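# Move the rope-reel pole onto the empty wall rack

## Task

Carry the pole with the rope reel hanging on it over to the wall rack that currently has no pole. At the finish the pole must sit fully lowered into the slots of both of that rack's brackets and the reel must be motionless. The robot must then release the pole and back away. The robot must not tip over or be left leaning, and the result only counts if the pole stays in place without the robot supporting it.

## Robot and tools

ROBOT. A wheeled base with a vertical column, a tilting head, and two six-joint arms (left and right), each ending in a two-finger gripper. Folded, as at the start, it is 0.73 m long, 0.62 m wide and 1.88 m tall, with its front 0.40 m ahead of the column. The base can only drive straight or turn in place; it cannot move sideways.

FRAMES. Base frame: origin on the floor midway between the drive wheels, beneath the column; x forward, y to the robot's left, z up, in metres. The left_hand and right_hand readings are in this frame. Each marks the point where the fingers meet; fingertips extend 8 mm past it. The hand's z axis runs along the fingers (quat_wxyz rotates (0,0,1) onto it) and its y axis along the opening direction. The odometry frame is the base frame as it stood at the scene's start; base_odometry heading is positive leftward, within -3.142 to 3.142.

execute_actions. Argument "actions": a list holding one action or nothing (empty = just report state and images). An action may contain:
- "base": exactly one key. translate_m is a relative drive in metres from where the base last reported itself, forward positive, -3 to 3. rotate_rad is a relative turn in place in radians, leftward (counter-clockwise seen from above) positive, -3.2 to 3.2.
- "joints": absolute targets keyed by joint name, in radians (grippers in metres). Ranges: head_tilt_rad -0.61 to 1.308 (0 roughly level, positive tilts down); joint1 -2.879 to 2.879; joint2 0 to 3.141; joint3 0 to 3.019; joint4 -1.692 to 1.57; joint5 -1.57 to 1.57 (positive swings the hand to the robot's right); joint6 -2.094 to 2.094 (positive rolls clockwise viewed from behind the hand); left_gripper_m / right_gripper_m 0 (closed) to 0.093, the fingertip gap. Left and right arms use the same names with the prefix changed.
- "speeds": caps for this action only: translate_m 0.05 to 0.8 m/s, rotate_rad 0.1 to 1 rad/s (defaults are the maxima). It does not slow the arms.
Base and joint motions start together. A base move needing over 8.667 s is refused, and no action runs past 15 s. Any unknown key or out-of-range number rejects the whole call with no motion. Joints you omit may keep driving toward earlier targets. "cameras": list from cam_head_left, cam_head_right, cam_left_wrist, cam_right_wrist, nav_camera, or "all"; omitted/null means all, [] means none. Images are 672x504 and the "pictures" line lists their order.

wait: "seconds" 0 to 10; commands nothing and returns the same report as an empty action.
zoom_image: "camera" and "region" [x0, y0, x1, y1] in pixels of that camera's latest full image, top-left is (0,0), at most 504x504.
read_manual: optional "section" (only "licences"); returns licence text, no motion.
finished_scene: "scene" = the current scene's number; irreversible, so call it only after the pole rests in both slots, the reel is still, and the robot has let go and backed off.

ARM GEOMETRY (approximate). With joint1 at -1.57 (left) or 1.57 (right) and joints 5, 6 at 0, the arm moves in a vertical plane 0.23 m beside the column. Let a = j2 - 0.35, b = 1.05 + j2 - j3, c = b - j4 (c = 1.57 means fingers straight down). Hand point ahead = 0.12 + 0.39 sin a + 0.38 cos b + 0.25 cos c; height = 1.46 + 0.39 cos a - 0.38 sin b - 0.25 sin c. Example: j2, j3, j4 = 0.93, 0.78, 0.14 gives about 0.60 m ahead, 1.21 m up. Real hands tend to sit up to 5 cm lower and nearer the column (about 12 cm with a heavy or distant load); trust left_hand/right_hand (1-3 cm accuracy). Empty reach is about 1 m from the shoulder; the lowest is about 0.47 m up, so the floor is out of reach.

LOADS. Fingers pointing down, one arm handles roughly 3.2 kg near 0.4 m ahead (0.65-1.2 m up), 2 kg out to 0.6 m, 1 kg out to 0.8 m (0.9-1.2 m up). A gripper holds about 2-6 kg. Overloaded or shallow-angled arms sag and report time_out or off_target.

GRIPPER. Fingers are 7 cm long; the body is 10 cm wide, 7 cm thick; the wrist camera sticks out 11 cm on one side. To grasp, command an opening smaller than the object; off_target is then expected. If the reported gap stays at least 0.002 m above the target, something is held.

FRICTION. Target changes under about 0.03 rad (0.08 for joints 2, 3) may not move a joint despite "done". For gentle contact, step about 0.05 rad per call from your previous target.

RESULT LINES. base_status and joint_status per motion: done, off_target (stopped short, may still push), contact_stop (base only, a wheel stalled: back off 0.05 m before retrying or turning), time_out, not_followed, limit_stop_at_motor_heat. "joint command not followed" plus a "cause:" line means a self-collision check held an arm's targets; undo the offending joints by 0.05 rad or more, or move the other arm, or drive away from an obstacle. on_its_own lists uncommanded behaviour; "held at" is a held target, not a position. motor_effort covers left_wheel and right_wheel in percent (bracket = peak). wheel_motors_off = 1 means the wheels are unpowered. If turned_by_wheels and turned_by_imu disagree by over ~4% and 0.05 rad, the base hit or slipped and the heading is off. base_tilt gives forward/right lean in degrees (~1 degree fixed bias); a forward drop of 0.5 degrees during a move means leaning back, so back off 0.05 m. Joint torques and Motor temperatures are per arm joint. Camera calibration (K, distortion, T_world_to_cam) is provided per camera.

AVOID. A stop reported in one call cancels the rest of that reply's motion calls. Pushing the base hard for about 3 s cuts the wheel motors for 2 s. A blocked arm keeps straining and heats its motors (worst with joint5 far over); MOTOR HOT appears at 85 °C and at 100 °C the arm drops its load (OVER-TEMPERATURE FAULT). Relieve strain by sending back the reported joint positions, accepting a small sag under load. Never let the arms strike or press each other. Do not drop the pole, let the reel swing into things, slam objects, or tip the robot. Brief outside nudges to loose objects can occur.

Each tool is called after "Emit:" as a command line: name --argument value for each argument, lists and objects as JSON in quotes; but a table of rows of numbers goes row by row, as --pt "numbers of a row", without its own name.

## Session

Emit:
execute_actions --actions '[]'

Scene clock: 0.00 s.
Joint torques (N m, as the arm reports them, + toward a larger angle): no reading
Motor temperatures (°C, as the motors report them): left_arm=[22 22 22 24 21 25] | right_arm=[24 22 21 22 21 22]
base_odometry: x=+0.000 y=+0.000 heading=+0.000 (m, m, rad; odometry frame)
turned_by_wheels: +0.000 (rad since the last result)
turned_by_imu: +0.000 (rad since the last result)
base_tilt: forward=-0.4 right=+0.4 (deg)
base_status: not commanded
joint_positions: head_tilt_rad=+0.872 left_joint1_rad=-1.556 left_joint2_rad=+0.900 left_joint3_rad=+0.404 left_joint4_rad=-0.961 left_joint5_rad=+0.036 left_joint6_rad=+0.015 left_gripper_m=+0.094 right_joint1_rad=+1.590 right_joint2_rad=+0.881 right_joint3_rad=+0.410 right_joint4_rad=-0.953 right_joint5_rad=-0.058 right_joint6_rad=-0.086 right_gripper_m=+0.094
joint_status: not commanded
wheel_motors_off: 0
motor_effort: left_wheel=+1 right_wheel=+3 (%)
left_hand: x=+0.1392 y=+0.2215 z=+1.2555 quat_wxyz=(+0.450, +0.008, -0.893, +0.015) (m; base frame)
right_hand: x=+0.1476 y=-0.2115 z=+1.2536 quat_wxyz=(+0.433, +0.034, -0.899, -0.050) (m; base frame)
pictures: cam_head_left, cam_head_right, cam_left_wrist, cam_right_wrist, nav_camera
Images, in order (width x height): cam_head_left 672x504, cam_head_right 672x504, cam_left_wrist 672x504, cam_right_wrist 672x504, nav_camera 672x504.

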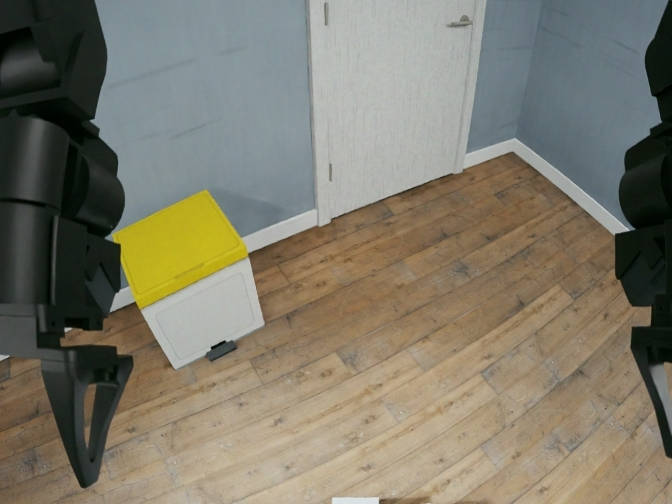

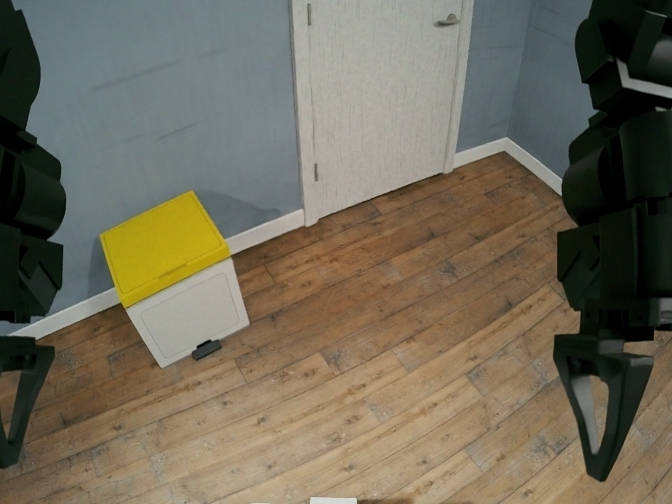

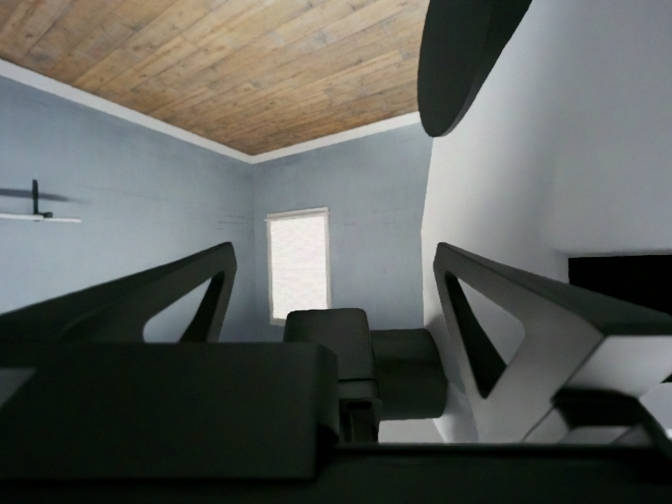

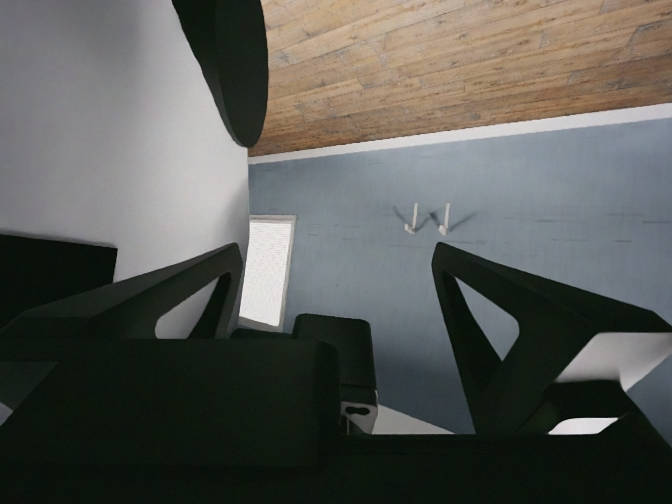

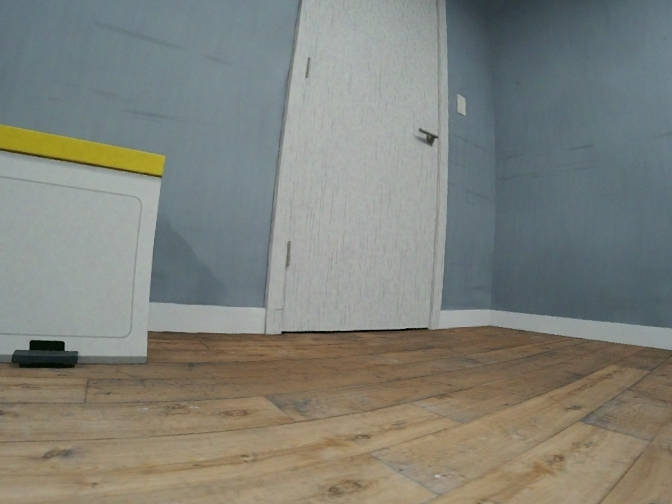

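Emit:
execute_actions --actions '[{"base":{"rotate_rad":2.1},"joints":{"head_tilt_rad":0.4}}]' --cameras '["cam_head_left","nav_camera","cam_left_wrist","cam_right_wrist"]'

Scene clock: 4.90 s.
Joint torques (N m, as the arm reports them, + toward a larger angle): left_arm=[-0.87 -8.11 -1.56 -1.52 -0.04 -0.1 ] | right_arm=[ 1.59 -7.07 -0.76 -1.8  -0.07 -0.06]
Motor temperatures (°C, as the motors report them): left_arm=[22 22 22 24 21 25] | right_arm=[24 22 21 22 21 22]
base_odometry: x=+0.000 y=+0.000 heading=+2.099 (m, m, rad; odometry frame)
turned_by_wheels: +2.099 (rad since the last result)
turned_by_imu: +2.092 (rad since the last result)
base_tilt: forward=-0.4 right=+0.4 (deg)
base_status: done
joint_positions: head_tilt_rad=+0.419 left_joint1_rad=-1.556 left_joint2_rad=+0.900 left_joint3_rad=+0.404 left_joint4_rad=-0.961 left_joint5_rad=+0.036 left_joint6_rad=+0.015 left_gripper_m=+0.094 right_joint1_rad=+1.590 right_joint2_rad=+0.881 right_joint3_rad=+0.410 right_joint4_rad=-0.953 right_joint5_rad=-0.058 right_joint6_rad=-0.086 right_gripper_m=+0.094
joint_status: all done
wheel_motors_off: 0
motor_effort: left_wheel=-2(38) right_wheel=+2(47) (%)
left_hand: x=+0.1392 y=+0.2215 z=+1.2555 quat_wxyz=(+0.450, +0.008, -0.893, +0.015) (m; base frame)
right_hand: x=+0.1476 y=-0.2115 z=+1.2536 quat_wxyz=(+0.433, +0.034, -0.899, -0.050) (m; base frame)
pictures: cam_head_left, cam_left_wrist, cam_right_wrist, nav_camera
camera_calibration (this result's frames):
cam_head_left: T_world_to_cam=[[0.0321174, -0.999449, -0.00837606, 0.0412079], [-0.350371, -0.00340982, -0.936605, 1.44719], [0.93606, 0.033016, -0.350287, 0.416729], [0, 0, 0, 1]] pos_world=[0.115647, 0.0323611, 1.50177]
Images, in order (width x height): cam_head_left 672x504, cam_left_wrist 672x504, cam_right_wrist 672x504, nav_camera 672x504.

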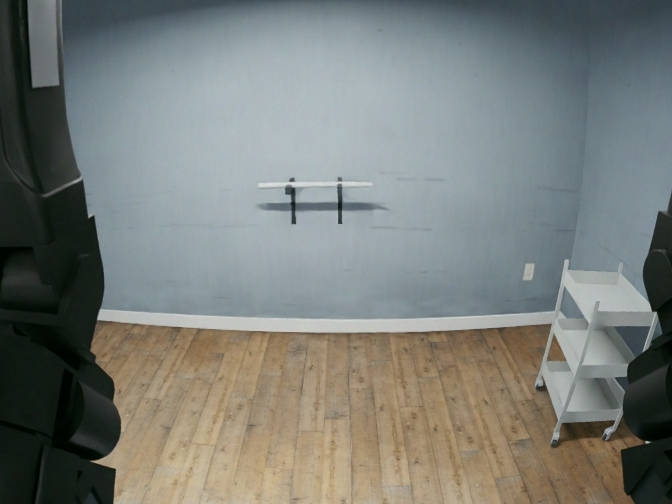

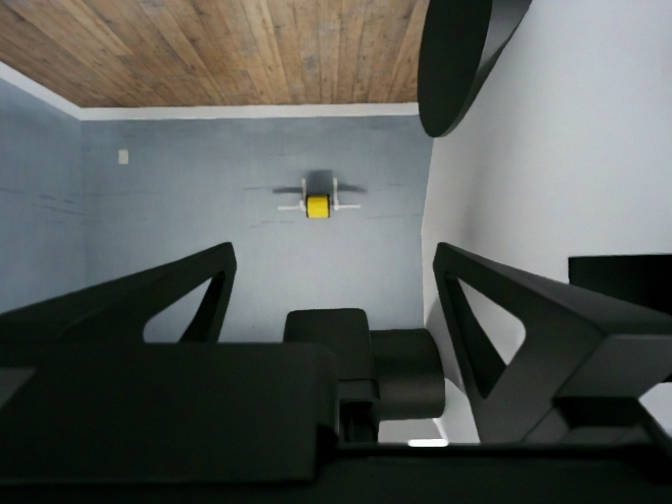

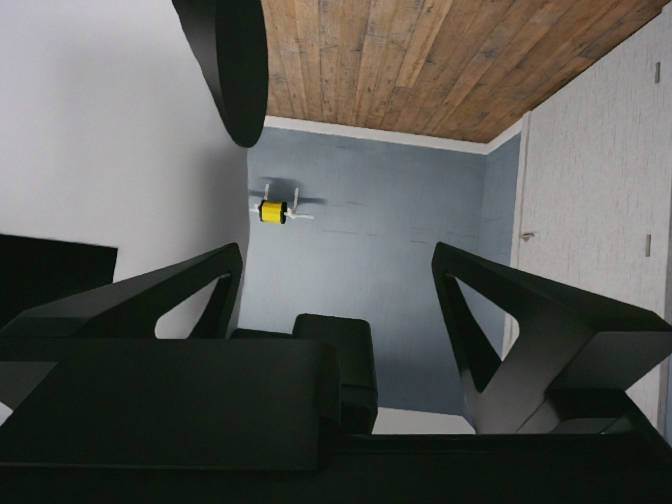

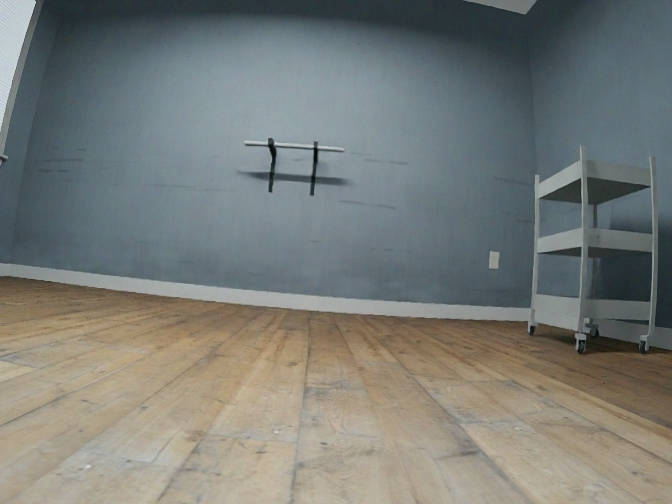

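Emit:
execute_actions --actions '[{"base":{"rotate_rad":1.57}}]' --cameras '["cam_head_left"]'

Emit:
execute_actions --actions '[{"base":{"rotate_rad":1.27}}]' --cameras '[]'

Emit:
execute_actions --actions '[{"base":{"translate_m":0.9}}]' --cameras '[]'

Emit:
execute_actions --actions '[{"base":{"rotate_rad":0.3},"joints":{"head_tilt_rad":0.7,"left_joint1_rad":-1.57,"left_joint2_rad":0.9,"left_joint3_rad":0.75,"left_joint4_rad":-0.37,"left_joint5_rad":0,"left_joint6_rad":1.57,"right_joint1_rad":1.57,"right_joint2_rad":0.9,"right_joint3_rad":0.75,"right_joint4_rad":-0.37,"right_joint5_rad":0,"right_joint6_rad":-1.57}}]'

Scene clock: 14.43 s.
Joint torques (N m, as the arm reports them, + toward a larger angle): left_arm=[-0.92 -8.2  -1.65 -1.46 -0.03 -0.11] | right_arm=[ 1.49 -7.13 -0.53 -1.73 -0.07 -0.06]
Motor temperatures (°C, as the motors report them): left_arm=[22 22 22 24 21 25] | right_arm=[24 22 21 22 21 22]
base_odometry: x=+0.000 y=+0.000 heading=-2.615 (m, m, rad; odometry frame)
turned_by_wheels: +1.569 (rad since the last result)
turned_by_imu: +1.565 (rad since the last result)
base_tilt: forward=-0.5 right=+0.3 (deg)
base_status: done
joint_positions: head_tilt_rad=+0.419 left_joint1_rad=-1.556 left_joint2_rad=+0.900 left_joint3_rad=+0.404 left_joint4_rad=-0.961 left_joint5_rad=+0.036 left_joint6_rad=+0.015 left_gripper_m=+0.094 right_joint1_rad=+1.590 right_joint2_rad=+0.881 right_joint3_rad=+0.410 right_joint4_rad=-0.953 right_joint5_rad=-0.058 right_joint6_rad=-0.086 right_gripper_m=+0.094
joint_status: not commanded
wheel_motors_off: 0
motor_effort: left_wheel=-2(31) right_wheel=+2(36) (%)
left_hand: x=+0.1392 y=+0.2215 z=+1.2555 quat_wxyz=(+0.450, +0.008, -0.893, +0.015) (m; base frame)
right_hand: x=+0.1476 y=-0.2115 z=+1.2536 quat_wxyz=(+0.433, +0.034, -0.899, -0.050) (m; base frame)
pictures: cam_head_left
camera_calibration (this result's frames):
cam_head_left: T_world_to_cam=[[0.0321177, -0.999449, -0.00837492, 0.0412061], [-0.350337, -0.00340982, -0.936617, 1.44721], [0.936073, 0.033016, -0.350254, 0.416677], [0, 0, 0, 1]] pos_world=[0.115649, 0.0323611, 1.50177]
Images, in order (width x height): cam_head_left 672x504.

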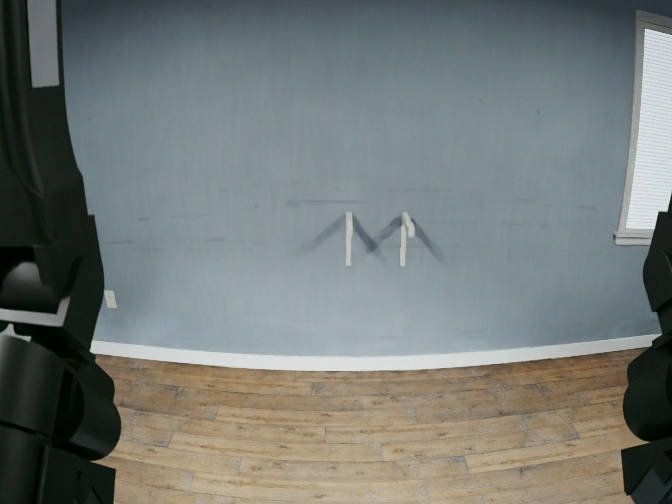

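Scene clock: 17.00 s.
Joint torques (N m, as the arm reports them, + toward a larger angle): left_arm=[-1.04 -7.95 -1.69 -1.49 -0.03 -0.11] | right_arm=[ 1.56 -7.13 -0.69 -1.86 -0.06 -0.06]
Motor temperatures (°C, as the motors report them): left_arm=[22 22 22 24 21 25] | right_arm=[24 22 21 22 21 22]
base_odometry: x=+0.000 y=+0.000 heading=-1.345 (m, m, rad; odometry frame)
turned_by_wheels: +1.269 (rad since the last result)
turned_by_imu: +1.265 (rad since the last result)
base_tilt: forward=-0.4 right=+0.3 (deg)
base_status: done
joint_positions: head_tilt_rad=+0.419 left_joint1_rad=-1.556 left_joint2_rad=+0.900 left_joint3_rad=+0.404 left_joint4_rad=-0.961 left_joint5_rad=+0.036 left_joint6_rad=+0.015 left_gripper_m=+0.094 right_joint1_rad=+1.590 right_joint2_rad=+0.881 right_joint3_rad=+0.410 right_joint4_rad=-0.953 right_joint5_rad=-0.058 right_joint6_rad=-0.086 right_gripper_m=+0.094
joint_status: not commanded
wheel_motors_off: 0
motor_effort: left_wheel=-2(31) right_wheel=+2(37) (%)
left_hand: x=+0.1392 y=+0.2215 z=+1.2555 quat_wxyz=(+0.450, +0.008, -0.893, +0.015) (m; base frame)
right_hand: x=+0.1476 y=-0.2115 z=+1.2536 quat_wxyz=(+0.433, +0.034, -0.899, -0.050) (m; base frame)
pictures: none
No camera images: the call's "cameras" was empty. Leave "cameras" out to get every camera's image.

Scene clock: 19.97 s.
Joint torques (N m, as the arm reports them, + toward a larger angle): left_arm=[-1.17 -7.68 -1.79 -1.47 -0.05 -0.1 ] | right_arm=[ 1.67 -7.07 -0.62 -1.79 -0.07 -0.06]
Motor temperatures (°C, as the motors report them): left_arm=[22 22 22 24 21 25] | right_arm=[24 22 21 22 21 22]
base_odometry: x=+0.202 y=-0.877 heading=-1.345 (m, m, rad; odometry frame)
turned_by_wheels: +0.000 (rad since the last result)
turned_by_imu: -0.002 (rad since the last result)
base_tilt: forward=-0.4 right=+0.4 (deg)
base_status: done
joint_positions: head_tilt_rad=+0.418 left_joint1_rad=-1.556 left_joint2_rad=+0.900 left_joint3_rad=+0.406 left_joint4_rad=-0.961 left_joint5_rad=+0.036 left_joint6_rad=+0.015 left_gripper_m=+0.094 right_joint1_rad=+1.590 right_joint2_rad=+0.881 right_joint3_rad=+0.411 right_joint4_rad=-0.953 right_joint5_rad=-0.058 right_joint6_rad=-0.086 right_gripper_m=+0.094
joint_status: not commanded
wheel_motors_off: 0
motor_effort: left_wheel=+0(50) right_wheel=+0(73) (%)
left_hand: x=+0.1403 y=+0.2215 z=+1.2552 quat_wxyz=(+0.449, +0.007, -0.893, +0.015) (m; base frame)
right_hand: x=+0.1484 y=-0.2114 z=+1.2534 quat_wxyz=(+0.433, +0.034, -0.900, -0.050) (m; base frame)
pictures: none
No camera images: the call's "cameras" was empty. Leave "cameras" out to get every camera's image.

Scene clock: 21.70 s.
Joint torques (N m, as the arm reports them, + toward a larger angle): left_arm=[ -1.46 -13.4    3.34   0.48  -0.09  -0.02] | right_arm=[  1.16 -11.93   3.17   0.64  -0.08  -0.17]
Motor temperatures (°C, as the motors report them): left_arm=[22 22 22 24 21 25] | right_arm=[24 23 21 22 21 22]
base_odometry: x=+0.202 y=-0.877 heading=-1.046 (m, m, rad; odometry frame)
turned_by_wheels: +0.299 (rad since the last result)
turned_by_imu: +0.295 (rad since the last result)
base_tilt: forward=-0.4 right=+0.3 (deg)
base_status: done
joint_positions: head_tilt_rad=+0.703 left_joint1_rad=-1.566 left_joint2_rad=+0.899 left_joint3_rad=+0.753 left_joint4_rad=-0.382 left_joint5_rad=+0.003 left_joint6_rad=+1.563 left_gripper_m=+0.094 right_joint1_rad=+1.575 right_joint2_rad=+0.893 right_joint3_rad=+0.755 right_joint4_rad=-0.379 right_joint5_rad=-0.001 right_joint6_rad=-1.558 right_gripper_m=+0.094
joint_status: all done
wheel_motors_off: 0
motor_effort: left_wheel=-3(54) right_wheel=+1(58) (%)
left_hand: x=+0.4661 y=+0.2260 z=+1.1829 quat_wxyz=(+0.002, -0.703, -0.711, +0.001) (m; base frame)
right_hand: x=+0.4691 y=-0.2236 z=+1.1851 quat_wxyz=(-0.004, +0.703, -0.711, +0.001) (m; base frame)
pictures: cam_head_left, cam_head_right, cam_left_wrist, cam_right_wrist, nav_camera
camera_calibration (this result's frames):
cam_head_left: T_world_to_cam=[[0.0284863, -0.999449, -0.0170358, 0.0547254], [-0.598659, -0.00340982, -0.800997, 1.25077], [0.800498, 0.033016, -0.598426, 0.805641], [0, 0, 0, 1]] pos_world=[0.102313, 0.0323611, 1.48491]
cam_head_right: T_world_to_cam=[[0.0125268, -0.999746, -0.0187357, -0.00247932], [-0.58884, 0.00776807, -0.808212, 1.26177], [0.808152, 0.0211566, -0.588594, 0.788741], [0, 0, 0, 1]] pos_world=[0.105588, -0.0289673, 1.48398]
cam_left_wrist: T_world_to_cam=[[-0.999579, -0.0288985, 0.00256162, 0.466316], [-0.0220261, 0.813393, 0.581298, -0.854436], [-0.0188823, 0.580997, -0.813687, 0.965626], [0, 0, 0, 1]] pos_world=[0.465533, 0.147442, 1.2812]
cam_right_wrist: T_world_to_cam=[[0.99948, -0.0189204, 0.0261091, -0.506819], [-0.0306009, -0.811777, 0.583165, -0.854805], [0.010161, -0.583661, -0.811934, 0.950243], [0, 0, 0, 1]] pos_world=[0.470743, -0.148881, 1.28326]
Images, in order (width x height): cam_head_left 672x504, cam_head_right 672x504, cam_left_wrist 672x504, cam_right_wrist 672x504, nav_camera 672x504.

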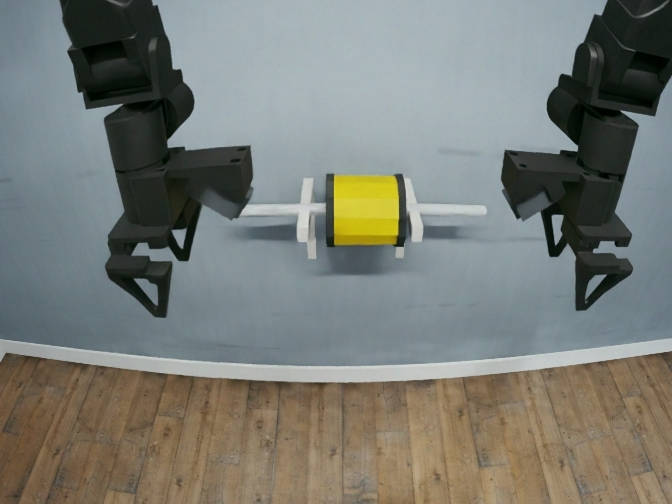

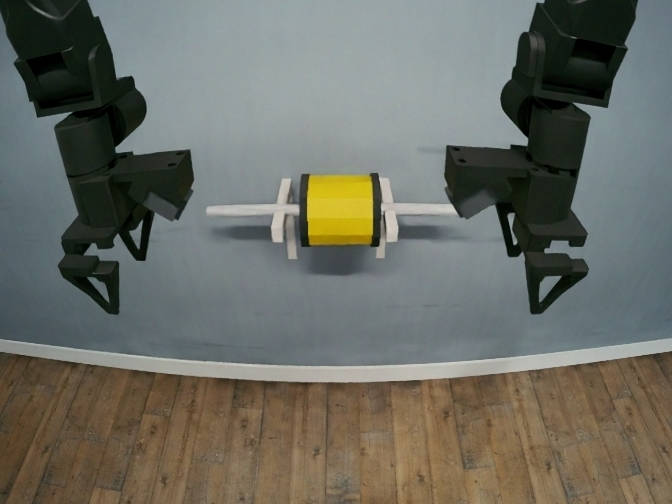

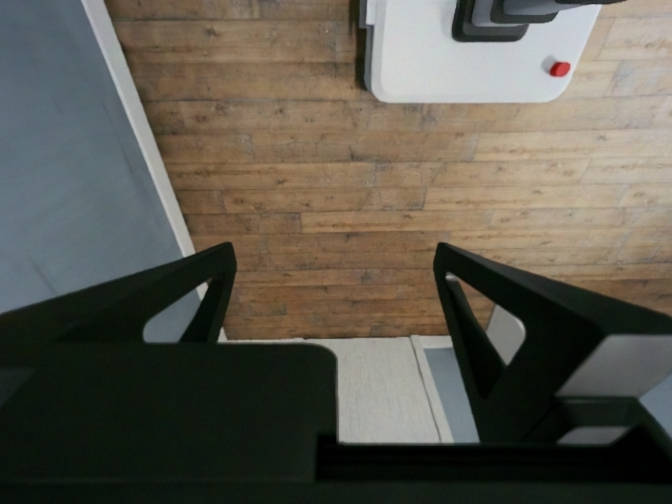

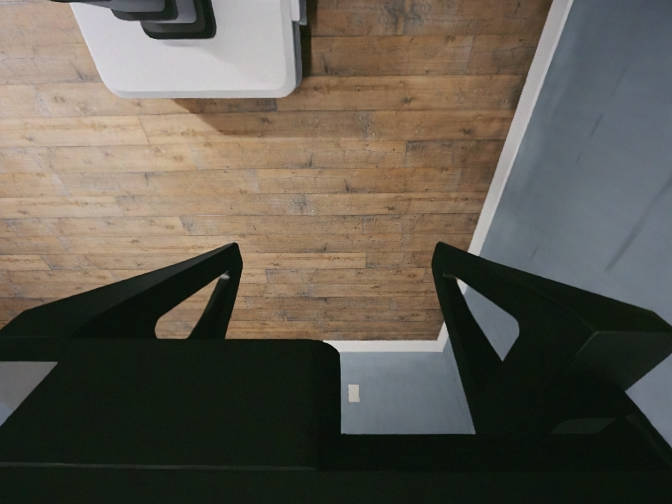

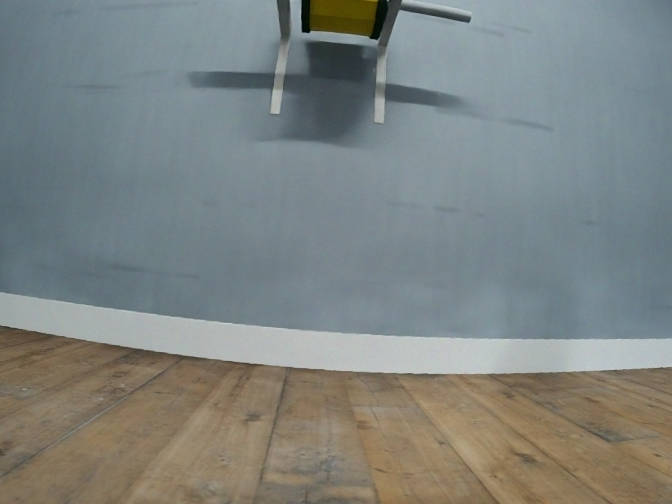

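Emit:
execute_actions --actions '[{"base":{"translate_m":0.55},"joints":{"head_tilt_rad":1.0,"left_joint6_rad":-1.57,"right_joint6_rad":1.57}}]'

Scene clock: 27.03 s.
Joint torques (N m, as the arm reports them, + toward a larger angle): left_arm=[ -1.14 -12.75   3.71   0.27  -0.25  -0.2 ] | right_arm=[  1.   -11.71   3.75   0.47   0.1    0.07]
Motor temperatures (°C, as the motors report them): left_arm=[22 23 22 24 21 25] | right_arm=[24 23 21 22 21 22]
base_odometry: x=+0.477 y=-1.353 heading=-1.046 (m, m, rad; odometry frame)
turned_by_wheels: +0.000 (rad since the last result)
turned_by_imu: +0.000 (rad since the last result)
base_tilt: forward=-0.4 right=+0.3 (deg)
base_status: done
joint_positions: head_tilt_rad=+1.001 left_joint1_rad=-1.566 left_joint2_rad=+0.899 left_joint3_rad=+0.750 left_joint4_rad=-0.377 left_joint5_rad=+0.003 left_joint6_rad=-1.563 left_gripper_m=+0.094 right_joint1_rad=+1.575 right_joint2_rad=+0.893 right_joint3_rad=+0.749 right_joint4_rad=-0.377 right_joint5_rad=-0.001 right_joint6_rad=+1.558 right_gripper_m=+0.094
joint_status: all done
wheel_motors_off: 0
motor_effort: left_wheel=+0(53) right_wheel=+0(68) (%)
left_hand: x=+0.4649 y=+0.2260 z=+1.1824 quat_wxyz=(+0.001, +0.705, -0.709, -0.001) (m; base frame)
right_hand: x=+0.4662 y=-0.2236 z=+1.1842 quat_wxyz=(+0.001, -0.702, -0.712, -0.003) (m; base frame)
pictures: cam_head_left, cam_head_right, cam_left_wrist, cam_right_wrist, nav_camera
camera_calibration (this result's frames):
cam_head_left: T_world_to_cam=[[0.0222295, -0.999449, -0.0246482, 0.0667614], [-0.807438, -0.00340982, -0.589942, 0.936187], [0.589533, 0.033016, -0.807069, 1.1375], [0, 0, 0, 1]] pos_world=[0.0838355, 0.0323611, 1.47198]
cam_head_right: T_world_to_cam=[[0.00647425, -0.999746, -0.0215877, 0.00221547], [-0.800171, 0.00776807, -0.599721, 0.951257], [0.599737, 0.0211566, -0.799918, 1.1246], [0, 0, 0, 1]] pos_world=[0.0866901, -0.0289673, 1.47012]
cam_left_wrist: T_world_to_cam=[[0.999913, 0.012737, -0.00355881, -0.466602], [0.0124402, -0.814573, 0.579927, -0.500647], [0.00448763, -0.579921, -0.814661, 1.21781], [0, 0, 0, 1]] pos_world=[0.467324, 0.304363, 1.28078]
cam_right_wrist: T_world_to_cam=[[-0.999834, -0.00619608, 0.0171244, 0.441635], [0.00511001, 0.807104, 0.590388, -0.517606], [-0.0174793, 0.590377, -0.806938, 1.21895], [0, 0, 0, 1]] pos_world=[0.465513, -0.299143, 1.28164]
Images, in order (width x height): cam_head_left 672x504, cam_head_right 672x504, cam_left_wrist 672x504, cam_right_wrist 672x504, nav_camera 672x504.

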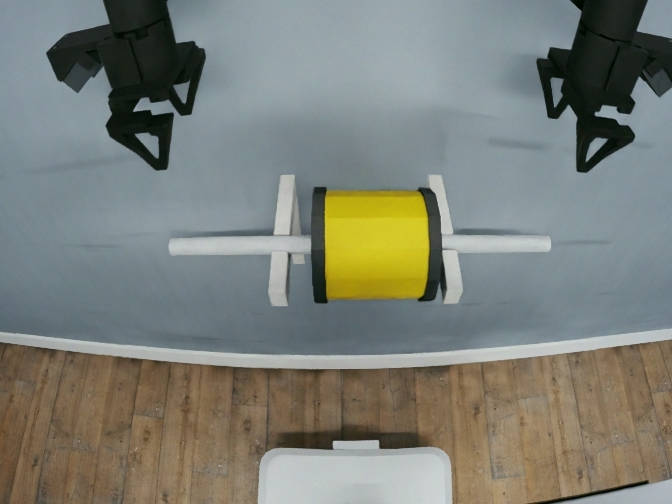

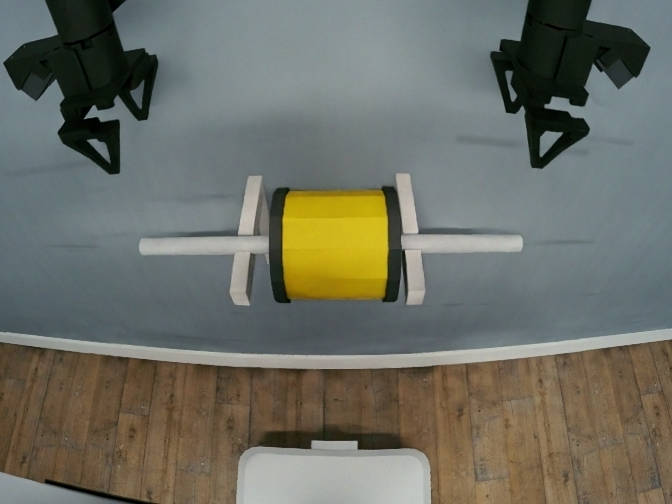

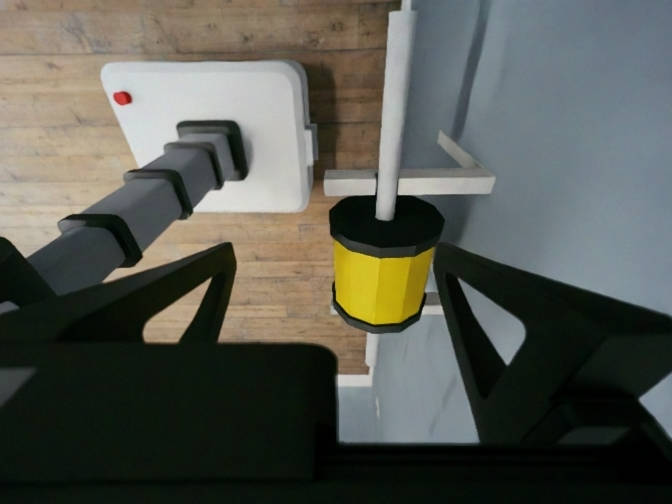

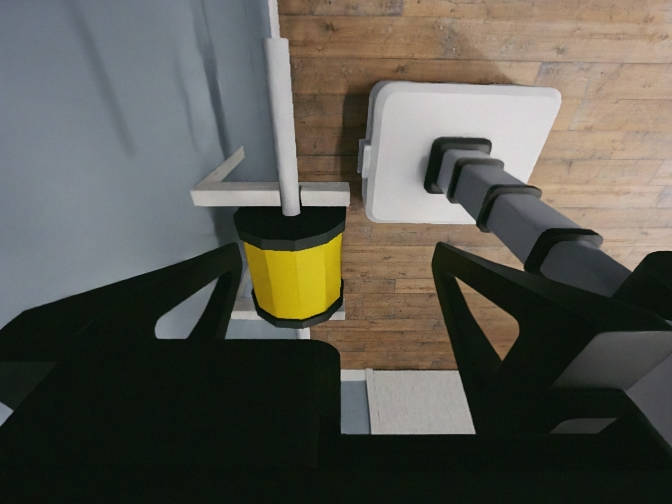

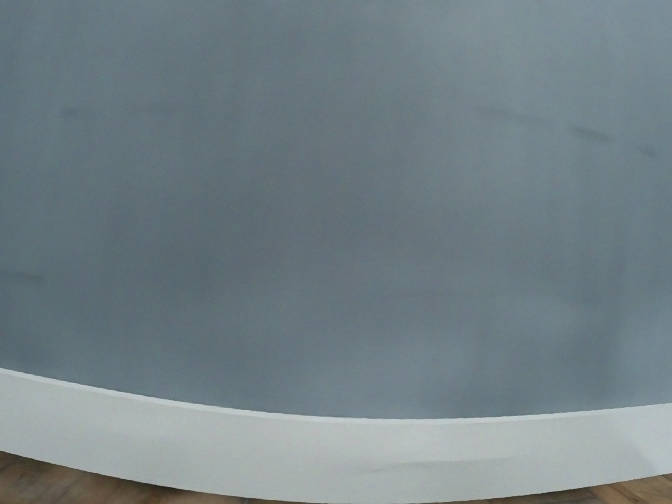

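Emit:
execute_actions --actions '[{"base":{"translate_m":0.04},"joints":{"left_joint2_rad":1.6,"left_joint3_rad":1.13,"left_joint4_rad":-0.05,"right_joint2_rad":1.6,"right_joint3_rad":1.13,"right_joint4_rad":-0.05}}]' --cameras '["cam_head_left","cam_left_wrist","cam_right_wrist"]'

Scene clock: 31.43 s.
Joint torques (N m, as the arm reports them, + toward a larger angle): left_arm=[ -1.47 -17.94   0.57   0.41  -0.25  -0.17] | right_arm=[  1.   -16.59   0.97   0.54   0.09   0.07]
Motor temperatures (°C, as the motors report them): left_arm=[22 23 22 24 22 25] | right_arm=[24 23 22 22 21 22]
base_odometry: x=+0.498 y=-1.388 heading=-1.046 (m, m, rad; odometry frame)
turned_by_wheels: +0.000 (rad since the last result)
turned_by_imu: +0.001 (rad since the last result)
base_tilt: forward=-0.4 right=+0.4 (deg)
base_status: done
joint_positions: head_tilt_rad=+1.002 left_joint1_rad=-1.566 left_joint2_rad=+1.613 left_joint3_rad=+1.126 left_joint4_rad=-0.059 left_joint5_rad=+0.003 left_joint6_rad=-1.563 left_gripper_m=+0.094 right_joint1_rad=+1.575 right_joint2_rad=+1.612 right_joint3_rad=+1.126 right_joint4_rad=-0.059 right_joint5_rad=-0.001 right_joint6_rad=+1.559 right_gripper_m=+0.094
joint_status: all done
wheel_motors_off: 0
motor_effort: left_wheel=-1(34) right_wheel=+0(51) (%)
left_hand: x=+0.4991 y=+0.2269 z=+0.9437 quat_wxyz=(+0.008, +0.705, -0.709, -0.009) (m; base frame)
right_hand: x=+0.5000 y=-0.2227 z=+0.9441 quat_wxyz=(+0.009, -0.702, -0.712, +0.006) (m; base frame)
pictures: cam_head_left, cam_left_wrist, cam_right_wrist
camera_calibration (this result's frames):
cam_head_left: T_world_to_cam=[[0.0222054, -0.999449, -0.02467, 0.0667961], [-0.808015, -0.00340982, -0.589152, 0.934999], [0.588743, 0.033016, -0.807646, 1.13843], [0, 0, 0, 1]] pos_world=[0.083769, 0.0323611, 1.47195]
cam_left_wrist: T_world_to_cam=[[0.999624, 0.0130032, -0.0241506, -0.482091], [0.0245929, -0.814795, 0.579227, -0.36729], [-0.0121459, -0.579603, -0.814809, 1.03217], [0, 0, 0, 1]] pos_world=[0.503479, 0.305254, 1.04213]
cam_right_wrist: T_world_to_cam=[[-0.999136, -0.00589805, 0.0411479, 0.45663], [0.0195357, 0.807131, 0.590049, -0.383681], [-0.0366919, 0.590343, -0.806318, 1.03431], [0, 0, 0, 1]] pos_world=[0.501681, -0.298222, 1.04158]
Images, in order (width x height): cam_head_left 672x504, cam_left_wrist 672x504, cam_right_wrist 672x504.

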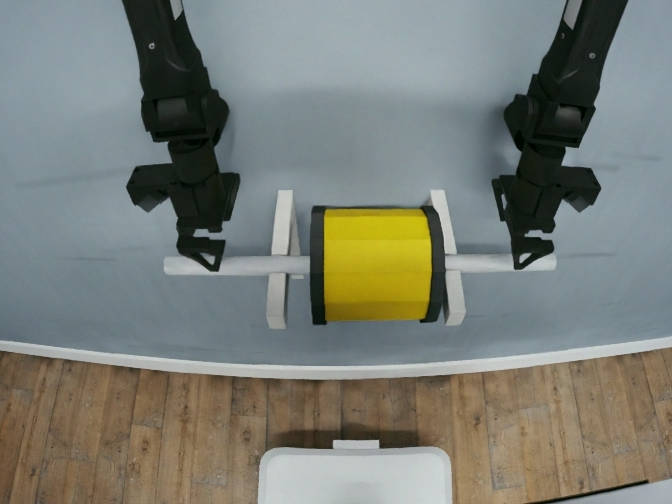

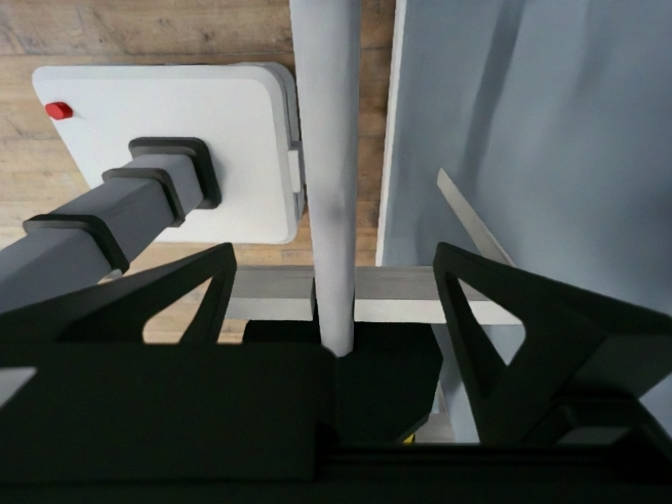

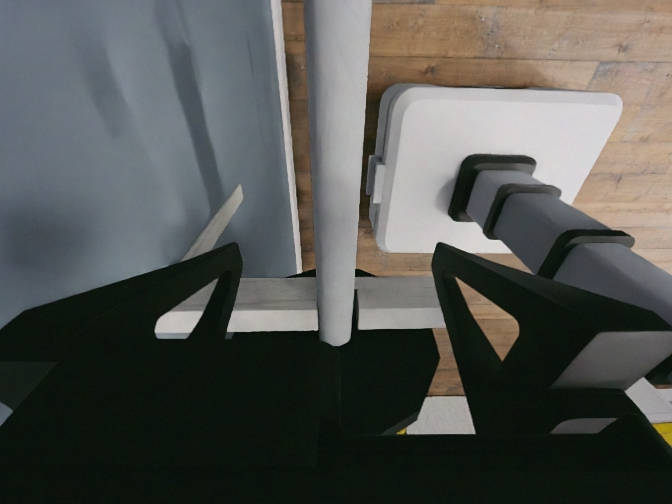

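Emit:
execute_actions --actions '[{"joints":{"left_joint2_rad":1.82,"left_joint3_rad":1.3,"left_joint4_rad":0,"right_joint2_rad":1.82,"right_joint3_rad":1.3,"right_joint4_rad":0}}]' --cameras '[]'

Emit:
execute_actions --actions '[{"joints":{"left_gripper_m":0.0,"right_gripper_m":0.0}}]' --cameras '["cam_head_left","cam_left_wrist","cam_right_wrist"]'

Scene clock: 36.23 s.
Joint torques (N m, as the arm reports them, + toward a larger angle): left_arm=[ -1.25 -14.07  -1.3   -0.11  -0.22  -0.16] | right_arm=[  1.01 -12.63  -0.59  -0.16   0.09   0.03]
Motor temperatures (°C, as the motors report them): left_arm=[22 23 22 24 22 25] | right_arm=[24 23 21 22 21 22]
base_odometry: x=+0.498 y=-1.388 heading=-1.046 (m, m, rad; odometry frame)
turned_by_wheels: +0.000 (rad since the last result)
turned_by_imu: +0.001 (rad since the last result)
base_tilt: forward=-0.4 right=+0.3 (deg)
base_status: not commanded
joint_positions: head_tilt_rad=+1.002 left_joint1_rad=-1.566 left_joint2_rad=+1.768 left_joint3_rad=+1.325 left_joint4_rad=+0.010 left_joint5_rad=+0.002 left_joint6_rad=-1.565 left_gripper_m=+0.094 right_joint1_rad=+1.575 right_joint2_rad=+1.762 right_joint3_rad=+1.325 right_joint4_rad=+0.011 right_joint5_rad=+0.000 right_joint6_rad=+1.561 right_gripper_m=+0.094
joint_status: all done
wheel_motors_off: 0
motor_effort: left_wheel=-2(4) right_wheel=-1(7) (%)
left_hand: x=+0.5572 y=+0.2274 z=+0.8878 quat_wxyz=(-0.033, +0.705, -0.708, +0.031) (m; base frame)
right_hand: x=+0.5612 y=-0.2224 z=+0.8904 quat_wxyz=(-0.033, -0.702, -0.710, -0.036) (m; base frame)
pictures: none
No camera images: the call's "cameras" was empty. Leave "cameras" out to get every camera's image.

Scene clock: 37.10 s.
Joint torques (N m, as the arm reports them, + toward a larger angle): left_arm=[ -1.17 -16.67  -0.18  -0.27  -0.2   -0.14] | right_arm=[  1.03 -15.3    0.49  -0.32   0.09   0.03]
Motor temperatures (°C, as the motors report them): left_arm=[22 23 22 24 22 25] | right_arm=[24 23 21 22 21 22]
base_odometry: x=+0.498 y=-1.388 heading=-1.046 (m, m, rad; odometry frame)
turned_by_wheels: +0.000 (rad since the last result)
turned_by_imu: +0.000 (rad since the last result)
base_tilt: forward=-0.4 right=+0.3 (deg)
base_status: not commanded
joint_positions: head_tilt_rad=+1.002 left_joint1_rad=-1.566 left_joint2_rad=+1.812 left_joint3_rad=+1.303 left_joint4_rad=+0.010 left_joint5_rad=+0.002 left_joint6_rad=-1.566 left_gripper_m=+0.000 right_joint1_rad=+1.575 right_joint2_rad=+1.806 right_joint3_rad=+1.303 right_joint4_rad=+0.011 right_joint5_rad=+0.000 right_joint6_rad=+1.562 right_gripper_m=+0.000
joint_status: all done
wheel_motors_off: 0
motor_effort: left_wheel=-2(2) right_wheel=+0(1) (%)
left_hand: x=+0.5177 y=+0.2274 z=+0.8686 quat_wxyz=(-0.009, +0.706, -0.708, +0.008) (m; base frame)
right_hand: x=+0.5216 y=-0.2224 z=+0.8711 quat_wxyz=(-0.010, -0.703, -0.711, -0.012) (m; base frame)
pictures: cam_head_left, cam_left_wrist, cam_right_wrist
camera_calibration (this result's frames):
cam_head_left: T_world_to_cam=[[0.0222054, -0.999449, -0.02467, 0.0667961], [-0.808015, -0.00340982, -0.589152, 0.934999], [0.588743, 0.033016, -0.807646, 1.13843], [0, 0, 0, 1]] pos_world=[0.083769, 0.0323611, 1.47195]
cam_left_wrist: T_world_to_cam=[[0.999612, 0.015498, 0.0231576, -0.544229], [-0.000775561, -0.815266, 0.579086, -0.310506], [0.0278543, -0.578879, -0.814937, 0.950691], [0, 0, 0, 1]] pos_world=[0.517296, 0.305624, 0.967166]
cam_right_wrist: T_world_to_cam=[[-0.999931, -0.00265513, -0.0114699, 0.528179], [-0.0089126, 0.807267, 0.59012, -0.326421], [0.00769239, 0.590181, -0.807234, 0.953722], [0, 0, 0, 1]] pos_world=[0.517897, -0.297958, 0.968563]
Images, in order (width x height): cam_head_left 672x504, cam_left_wrist 672x504, cam_right_wrist 672x504.

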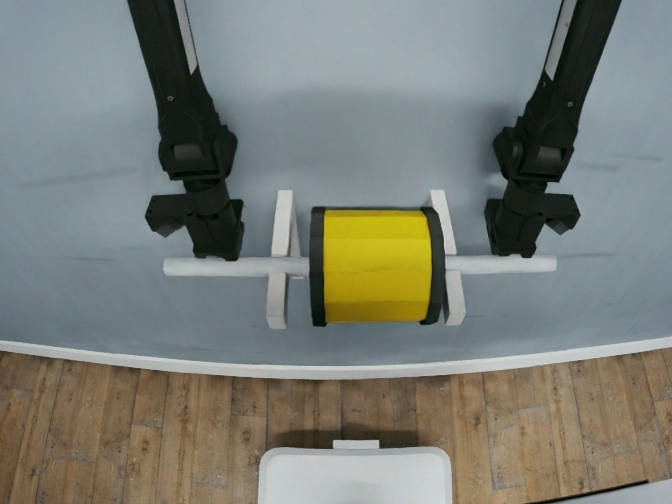

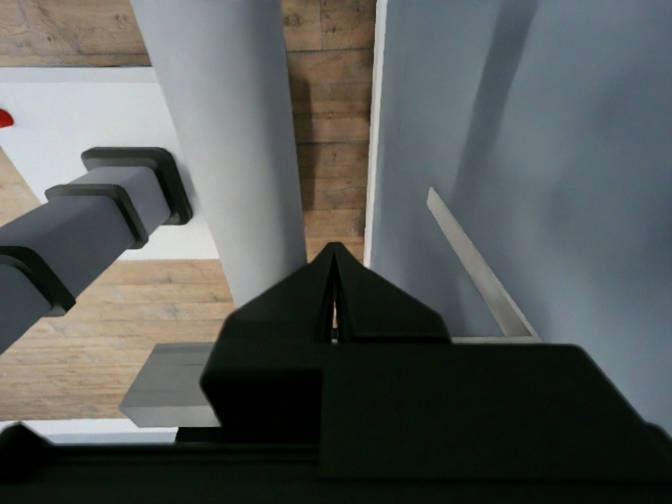

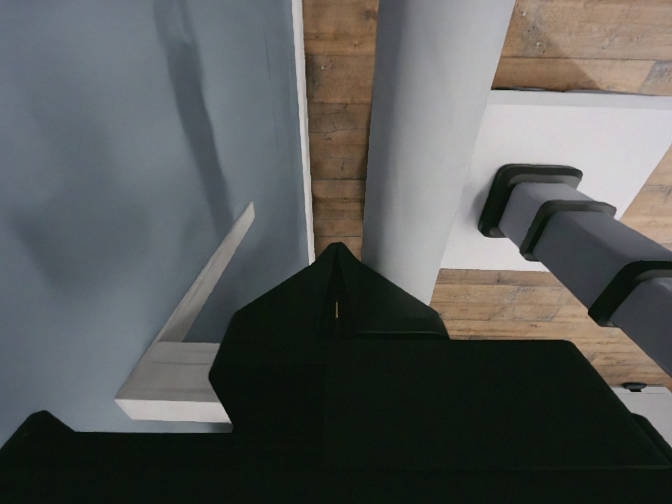

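Emit:
execute_actions --actions '[{"joints":{"left_joint2_rad":1.7,"left_joint3_rad":1.25,"right_joint2_rad":1.7,"right_joint3_rad":1.25}}]' --cameras '[]'

Emit:
execute_actions --actions '[{"joints":{"left_joint2_rad":1.64,"left_joint3_rad":1.14,"right_joint2_rad":1.64,"right_joint3_rad":1.14}}]' --cameras '[]'

Emit:
execute_actions --actions '[{"joints":{"left_gripper_m":0.093,"right_gripper_m":0.093}}]' --cameras '[]'

Emit:
execute_actions --actions '[{"joints":{"left_joint2_rad":1.74,"left_joint3_rad":1.17,"right_joint2_rad":1.74,"right_joint3_rad":1.17}}]' --cameras '["cam_left_wrist","cam_right_wrist"]'

Scene clock: 45.27 s.
Joint torques (N m, as the arm reports them, + toward a larger angle): left_arm=[ -1.09 -17.42   0.57   0.04  -0.21  -0.14] | right_arm=[  1.06 -16.76   1.07  -0.05   0.09   0.02]
Motor temperatures (°C, as the motors report them): left_arm=[22 23 22 24 22 25] | right_arm=[24 24 21 22 21 22]
base_odometry: x=+0.498 y=-1.388 heading=-1.046 (m, m, rad; odometry frame)
turned_by_wheels: +0.000 (rad since the last result)
turned_by_imu: +0.001 (rad since the last result)
base_tilt: forward=-0.5 right=+0.4 (deg)
base_status: not commanded
joint_positions: head_tilt_rad=+1.002 left_joint1_rad=-1.566 left_joint2_rad=+1.693 left_joint3_rad=+1.252 left_joint4_rad=+0.007 left_joint5_rad=+0.002 left_joint6_rad=-1.566 left_gripper_m=+0.000 right_joint1_rad=+1.575 right_joint2_rad=+1.701 right_joint3_rad=+1.251 right_joint4_rad=+0.007 right_joint5_rad=+0.000 right_joint6_rad=+1.562 right_gripper_m=+0.000
joint_status: all done
wheel_motors_off: 0
motor_effort: left_wheel=-1(2) right_wheel=+1(2) (%)
left_hand: x=+0.5530 y=+0.2273 z=+0.9163 quat_wxyz=(-0.033, +0.706, -0.707, +0.031) (m; base frame)
right_hand: x=+0.5474 y=-0.2225 z=+0.9124 quat_wxyz=(-0.027, -0.703, -0.710, -0.030) (m; base frame)
pictures: none
No camera images: the call's "cameras" was empty. Leave "cameras" out to get every camera's image.

Scene clock: 46.07 s.
Joint torques (N m, as the arm reports them, + toward a larger angle): left_arm=[ -1.31 -16.96   0.39  -0.07  -0.2   -0.16] | right_arm=[  1.03 -16.02   0.96  -0.19   0.09   0.02]
Motor temperatures (°C, as the motors report them): left_arm=[22 23 22 24 22 25] | right_arm=[24 24 21 22 21 22]
base_odometry: x=+0.498 y=-1.388 heading=-1.046 (m, m, rad; odometry frame)
turned_by_wheels: +0.000 (rad since the last result)
turned_by_imu: +0.000 (rad since the last result)
base_tilt: forward=-0.5 right=+0.4 (deg)
base_status: not commanded
joint_positions: head_tilt_rad=+1.002 left_joint1_rad=-1.566 left_joint2_rad=+1.645 left_joint3_rad=+1.136 left_joint4_rad=+0.007 left_joint5_rad=+0.002 left_joint6_rad=-1.566 left_gripper_m=+0.000 right_joint1_rad=+1.575 right_joint2_rad=+1.650 right_joint3_rad=+1.137 right_joint4_rad=+0.007 right_joint5_rad=+0.000 right_joint6_rad=+1.562 right_gripper_m=+0.000
joint_status: all done
wheel_motors_off: 0
motor_effort: left_wheel=-1(2) right_wheel=+0(1) (%)
left_hand: x=+0.5056 y=+0.2271 z=+0.9320 quat_wxyz=(-0.009, +0.706, -0.708, +0.007) (m; base frame)
right_hand: x=+0.5035 y=-0.2227 z=+0.9299 quat_wxyz=(-0.005, -0.703, -0.711, -0.008) (m; base frame)
pictures: none
No camera images: the call's "cameras" was empty. Leave "cameras" out to get every camera's image.

Scene clock: 46.77 s.
Joint torques (N m, as the arm reports them, + toward a larger angle): left_arm=[ -1.3  -16.8    0.34  -0.11  -0.22  -0.13] | right_arm=[  1.1  -16.53   0.87  -0.18   0.09   0.03]
Motor temperatures (°C, as the motors report them): left_arm=[22 23 22 24 22 25] | right_arm=[24 24 21 22 21 22]
base_odometry: x=+0.498 y=-1.388 heading=-1.046 (m, m, rad; odometry frame)
turned_by_wheels: +0.000 (rad since the last result)
turned_by_imu: +0.000 (rad since the last result)
base_tilt: forward=-0.4 right=+0.4 (deg)
base_status: not commanded
joint_positions: head_tilt_rad=+1.002 left_joint1_rad=-1.566 left_joint2_rad=+1.645 left_joint3_rad=+1.136 left_joint4_rad=+0.007 left_joint5_rad=+0.002 left_joint6_rad=-1.566 left_gripper_m=+0.093 right_joint1_rad=+1.575 right_joint2_rad=+1.650 right_joint3_rad=+1.137 right_joint4_rad=+0.007 right_joint5_rad=+0.000 right_joint6_rad=+1.562 right_gripper_m=+0.093
joint_status: all done
wheel_motors_off: 0
motor_effort: left_wheel=+0(1) right_wheel=+1(1) (%)
left_hand: x=+0.5056 y=+0.2271 z=+0.9320 quat_wxyz=(-0.009, +0.706, -0.708, +0.007) (m; base frame)
right_hand: x=+0.5035 y=-0.2227 z=+0.9299 quat_wxyz=(-0.005, -0.703, -0.711, -0.008) (m; base frame)
pictures: none
No camera images: the call's "cameras" was empty. Leave "cameras" out to get every camera's image.

Scene clock: 47.63 s.
Joint torques (N m, as the arm reports them, + toward a larger angle): left_arm=[ -1.14 -17.05  -0.61  -0.23  -0.23  -0.14] | right_arm=[  0.92 -14.78   0.14  -0.32   0.09   0.03]
Motor temperatures (°C, as the motors report them): left_arm=[22 23 22 24 22 25] | right_arm=[24 24 21 22 21 22]
base_odometry: x=+0.498 y=-1.388 heading=-1.046 (m, m, rad; odometry frame)
turned_by_wheels: +0.000 (rad since the last result)
turned_by_imu: +0.000 (rad since the last result)
base_tilt: forward=-0.4 right=+0.4 (deg)
base_status: not commanded
joint_positions: head_tilt_rad=+1.002 left_joint1_rad=-1.566 left_joint2_rad=+1.745 left_joint3_rad=+1.168 left_joint4_rad=+0.007 left_joint5_rad=+0.002 left_joint6_rad=-1.566 left_gripper_m=+0.093 right_joint1_rad=+1.575 right_joint2_rad=+1.737 right_joint3_rad=+1.168 right_joint4_rad=+0.007 right_joint5_rad=+0.000 right_joint6_rad=+1.562 right_gripper_m=+0.093
joint_status: all done
wheel_motors_off: 0
motor_effort: left_wheel=-1(1) right_wheel=+1(1) (%)
left_hand: x=+0.4710 y=+0.2272 z=+0.8951 quat_wxyz=(+0.016, +0.706, -0.708, -0.017) (m; base frame)
right_hand: x=+0.4759 y=-0.2226 z=+0.8978 quat_wxyz=(+0.015, -0.703, -0.711, +0.012) (m; base frame)
pictures: cam_left_wrist, cam_right_wrist
camera_calibration (this result's frames):
cam_left_wrist: T_world_to_cam=[[0.99874, 0.0165215, -0.0473866, -0.434831], [0.0408986, -0.815163, 0.577787, -0.344508], [-0.0290819, -0.578997, -0.814811, 1.00016], [0, 0, 0, 1]] pos_world=[0.477459, 0.305443, 0.993389]
cam_right_wrist: T_world_to_cam=[[-0.99834, -0.00213268, 0.0575477, 0.420152], [0.0322387, 0.807345, 0.589199, -0.361148], [-0.0477174, 0.590076, -0.805936, 1.00088], [0, 0, 0, 1]] pos_world=[0.478858, -0.298131, 0.995258]
Images, in order (width x height): cam_left_wrist 672x504, cam_right_wrist 672x504.

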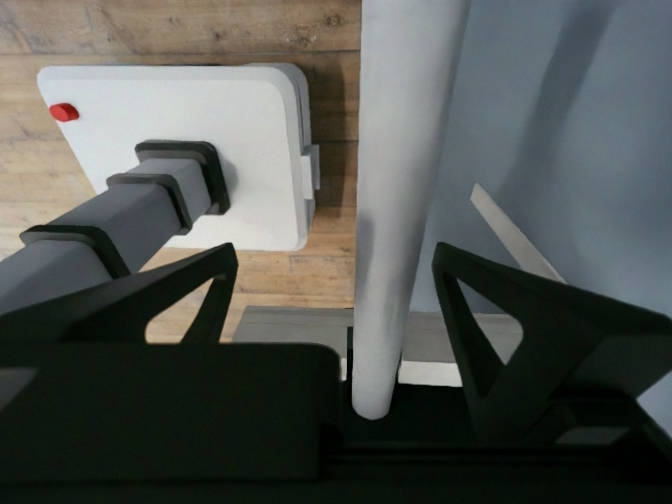

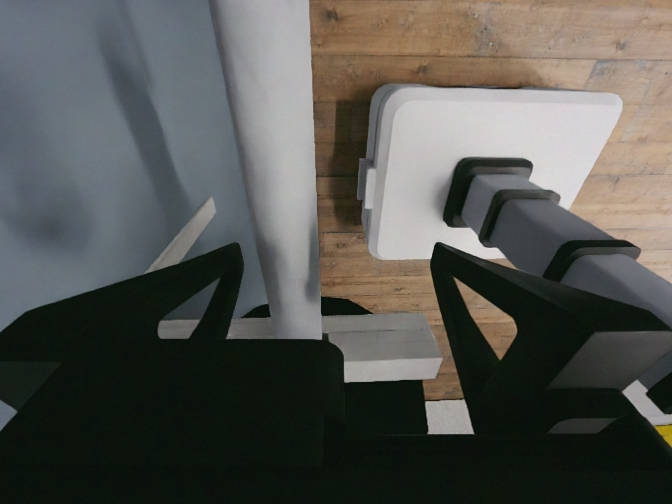

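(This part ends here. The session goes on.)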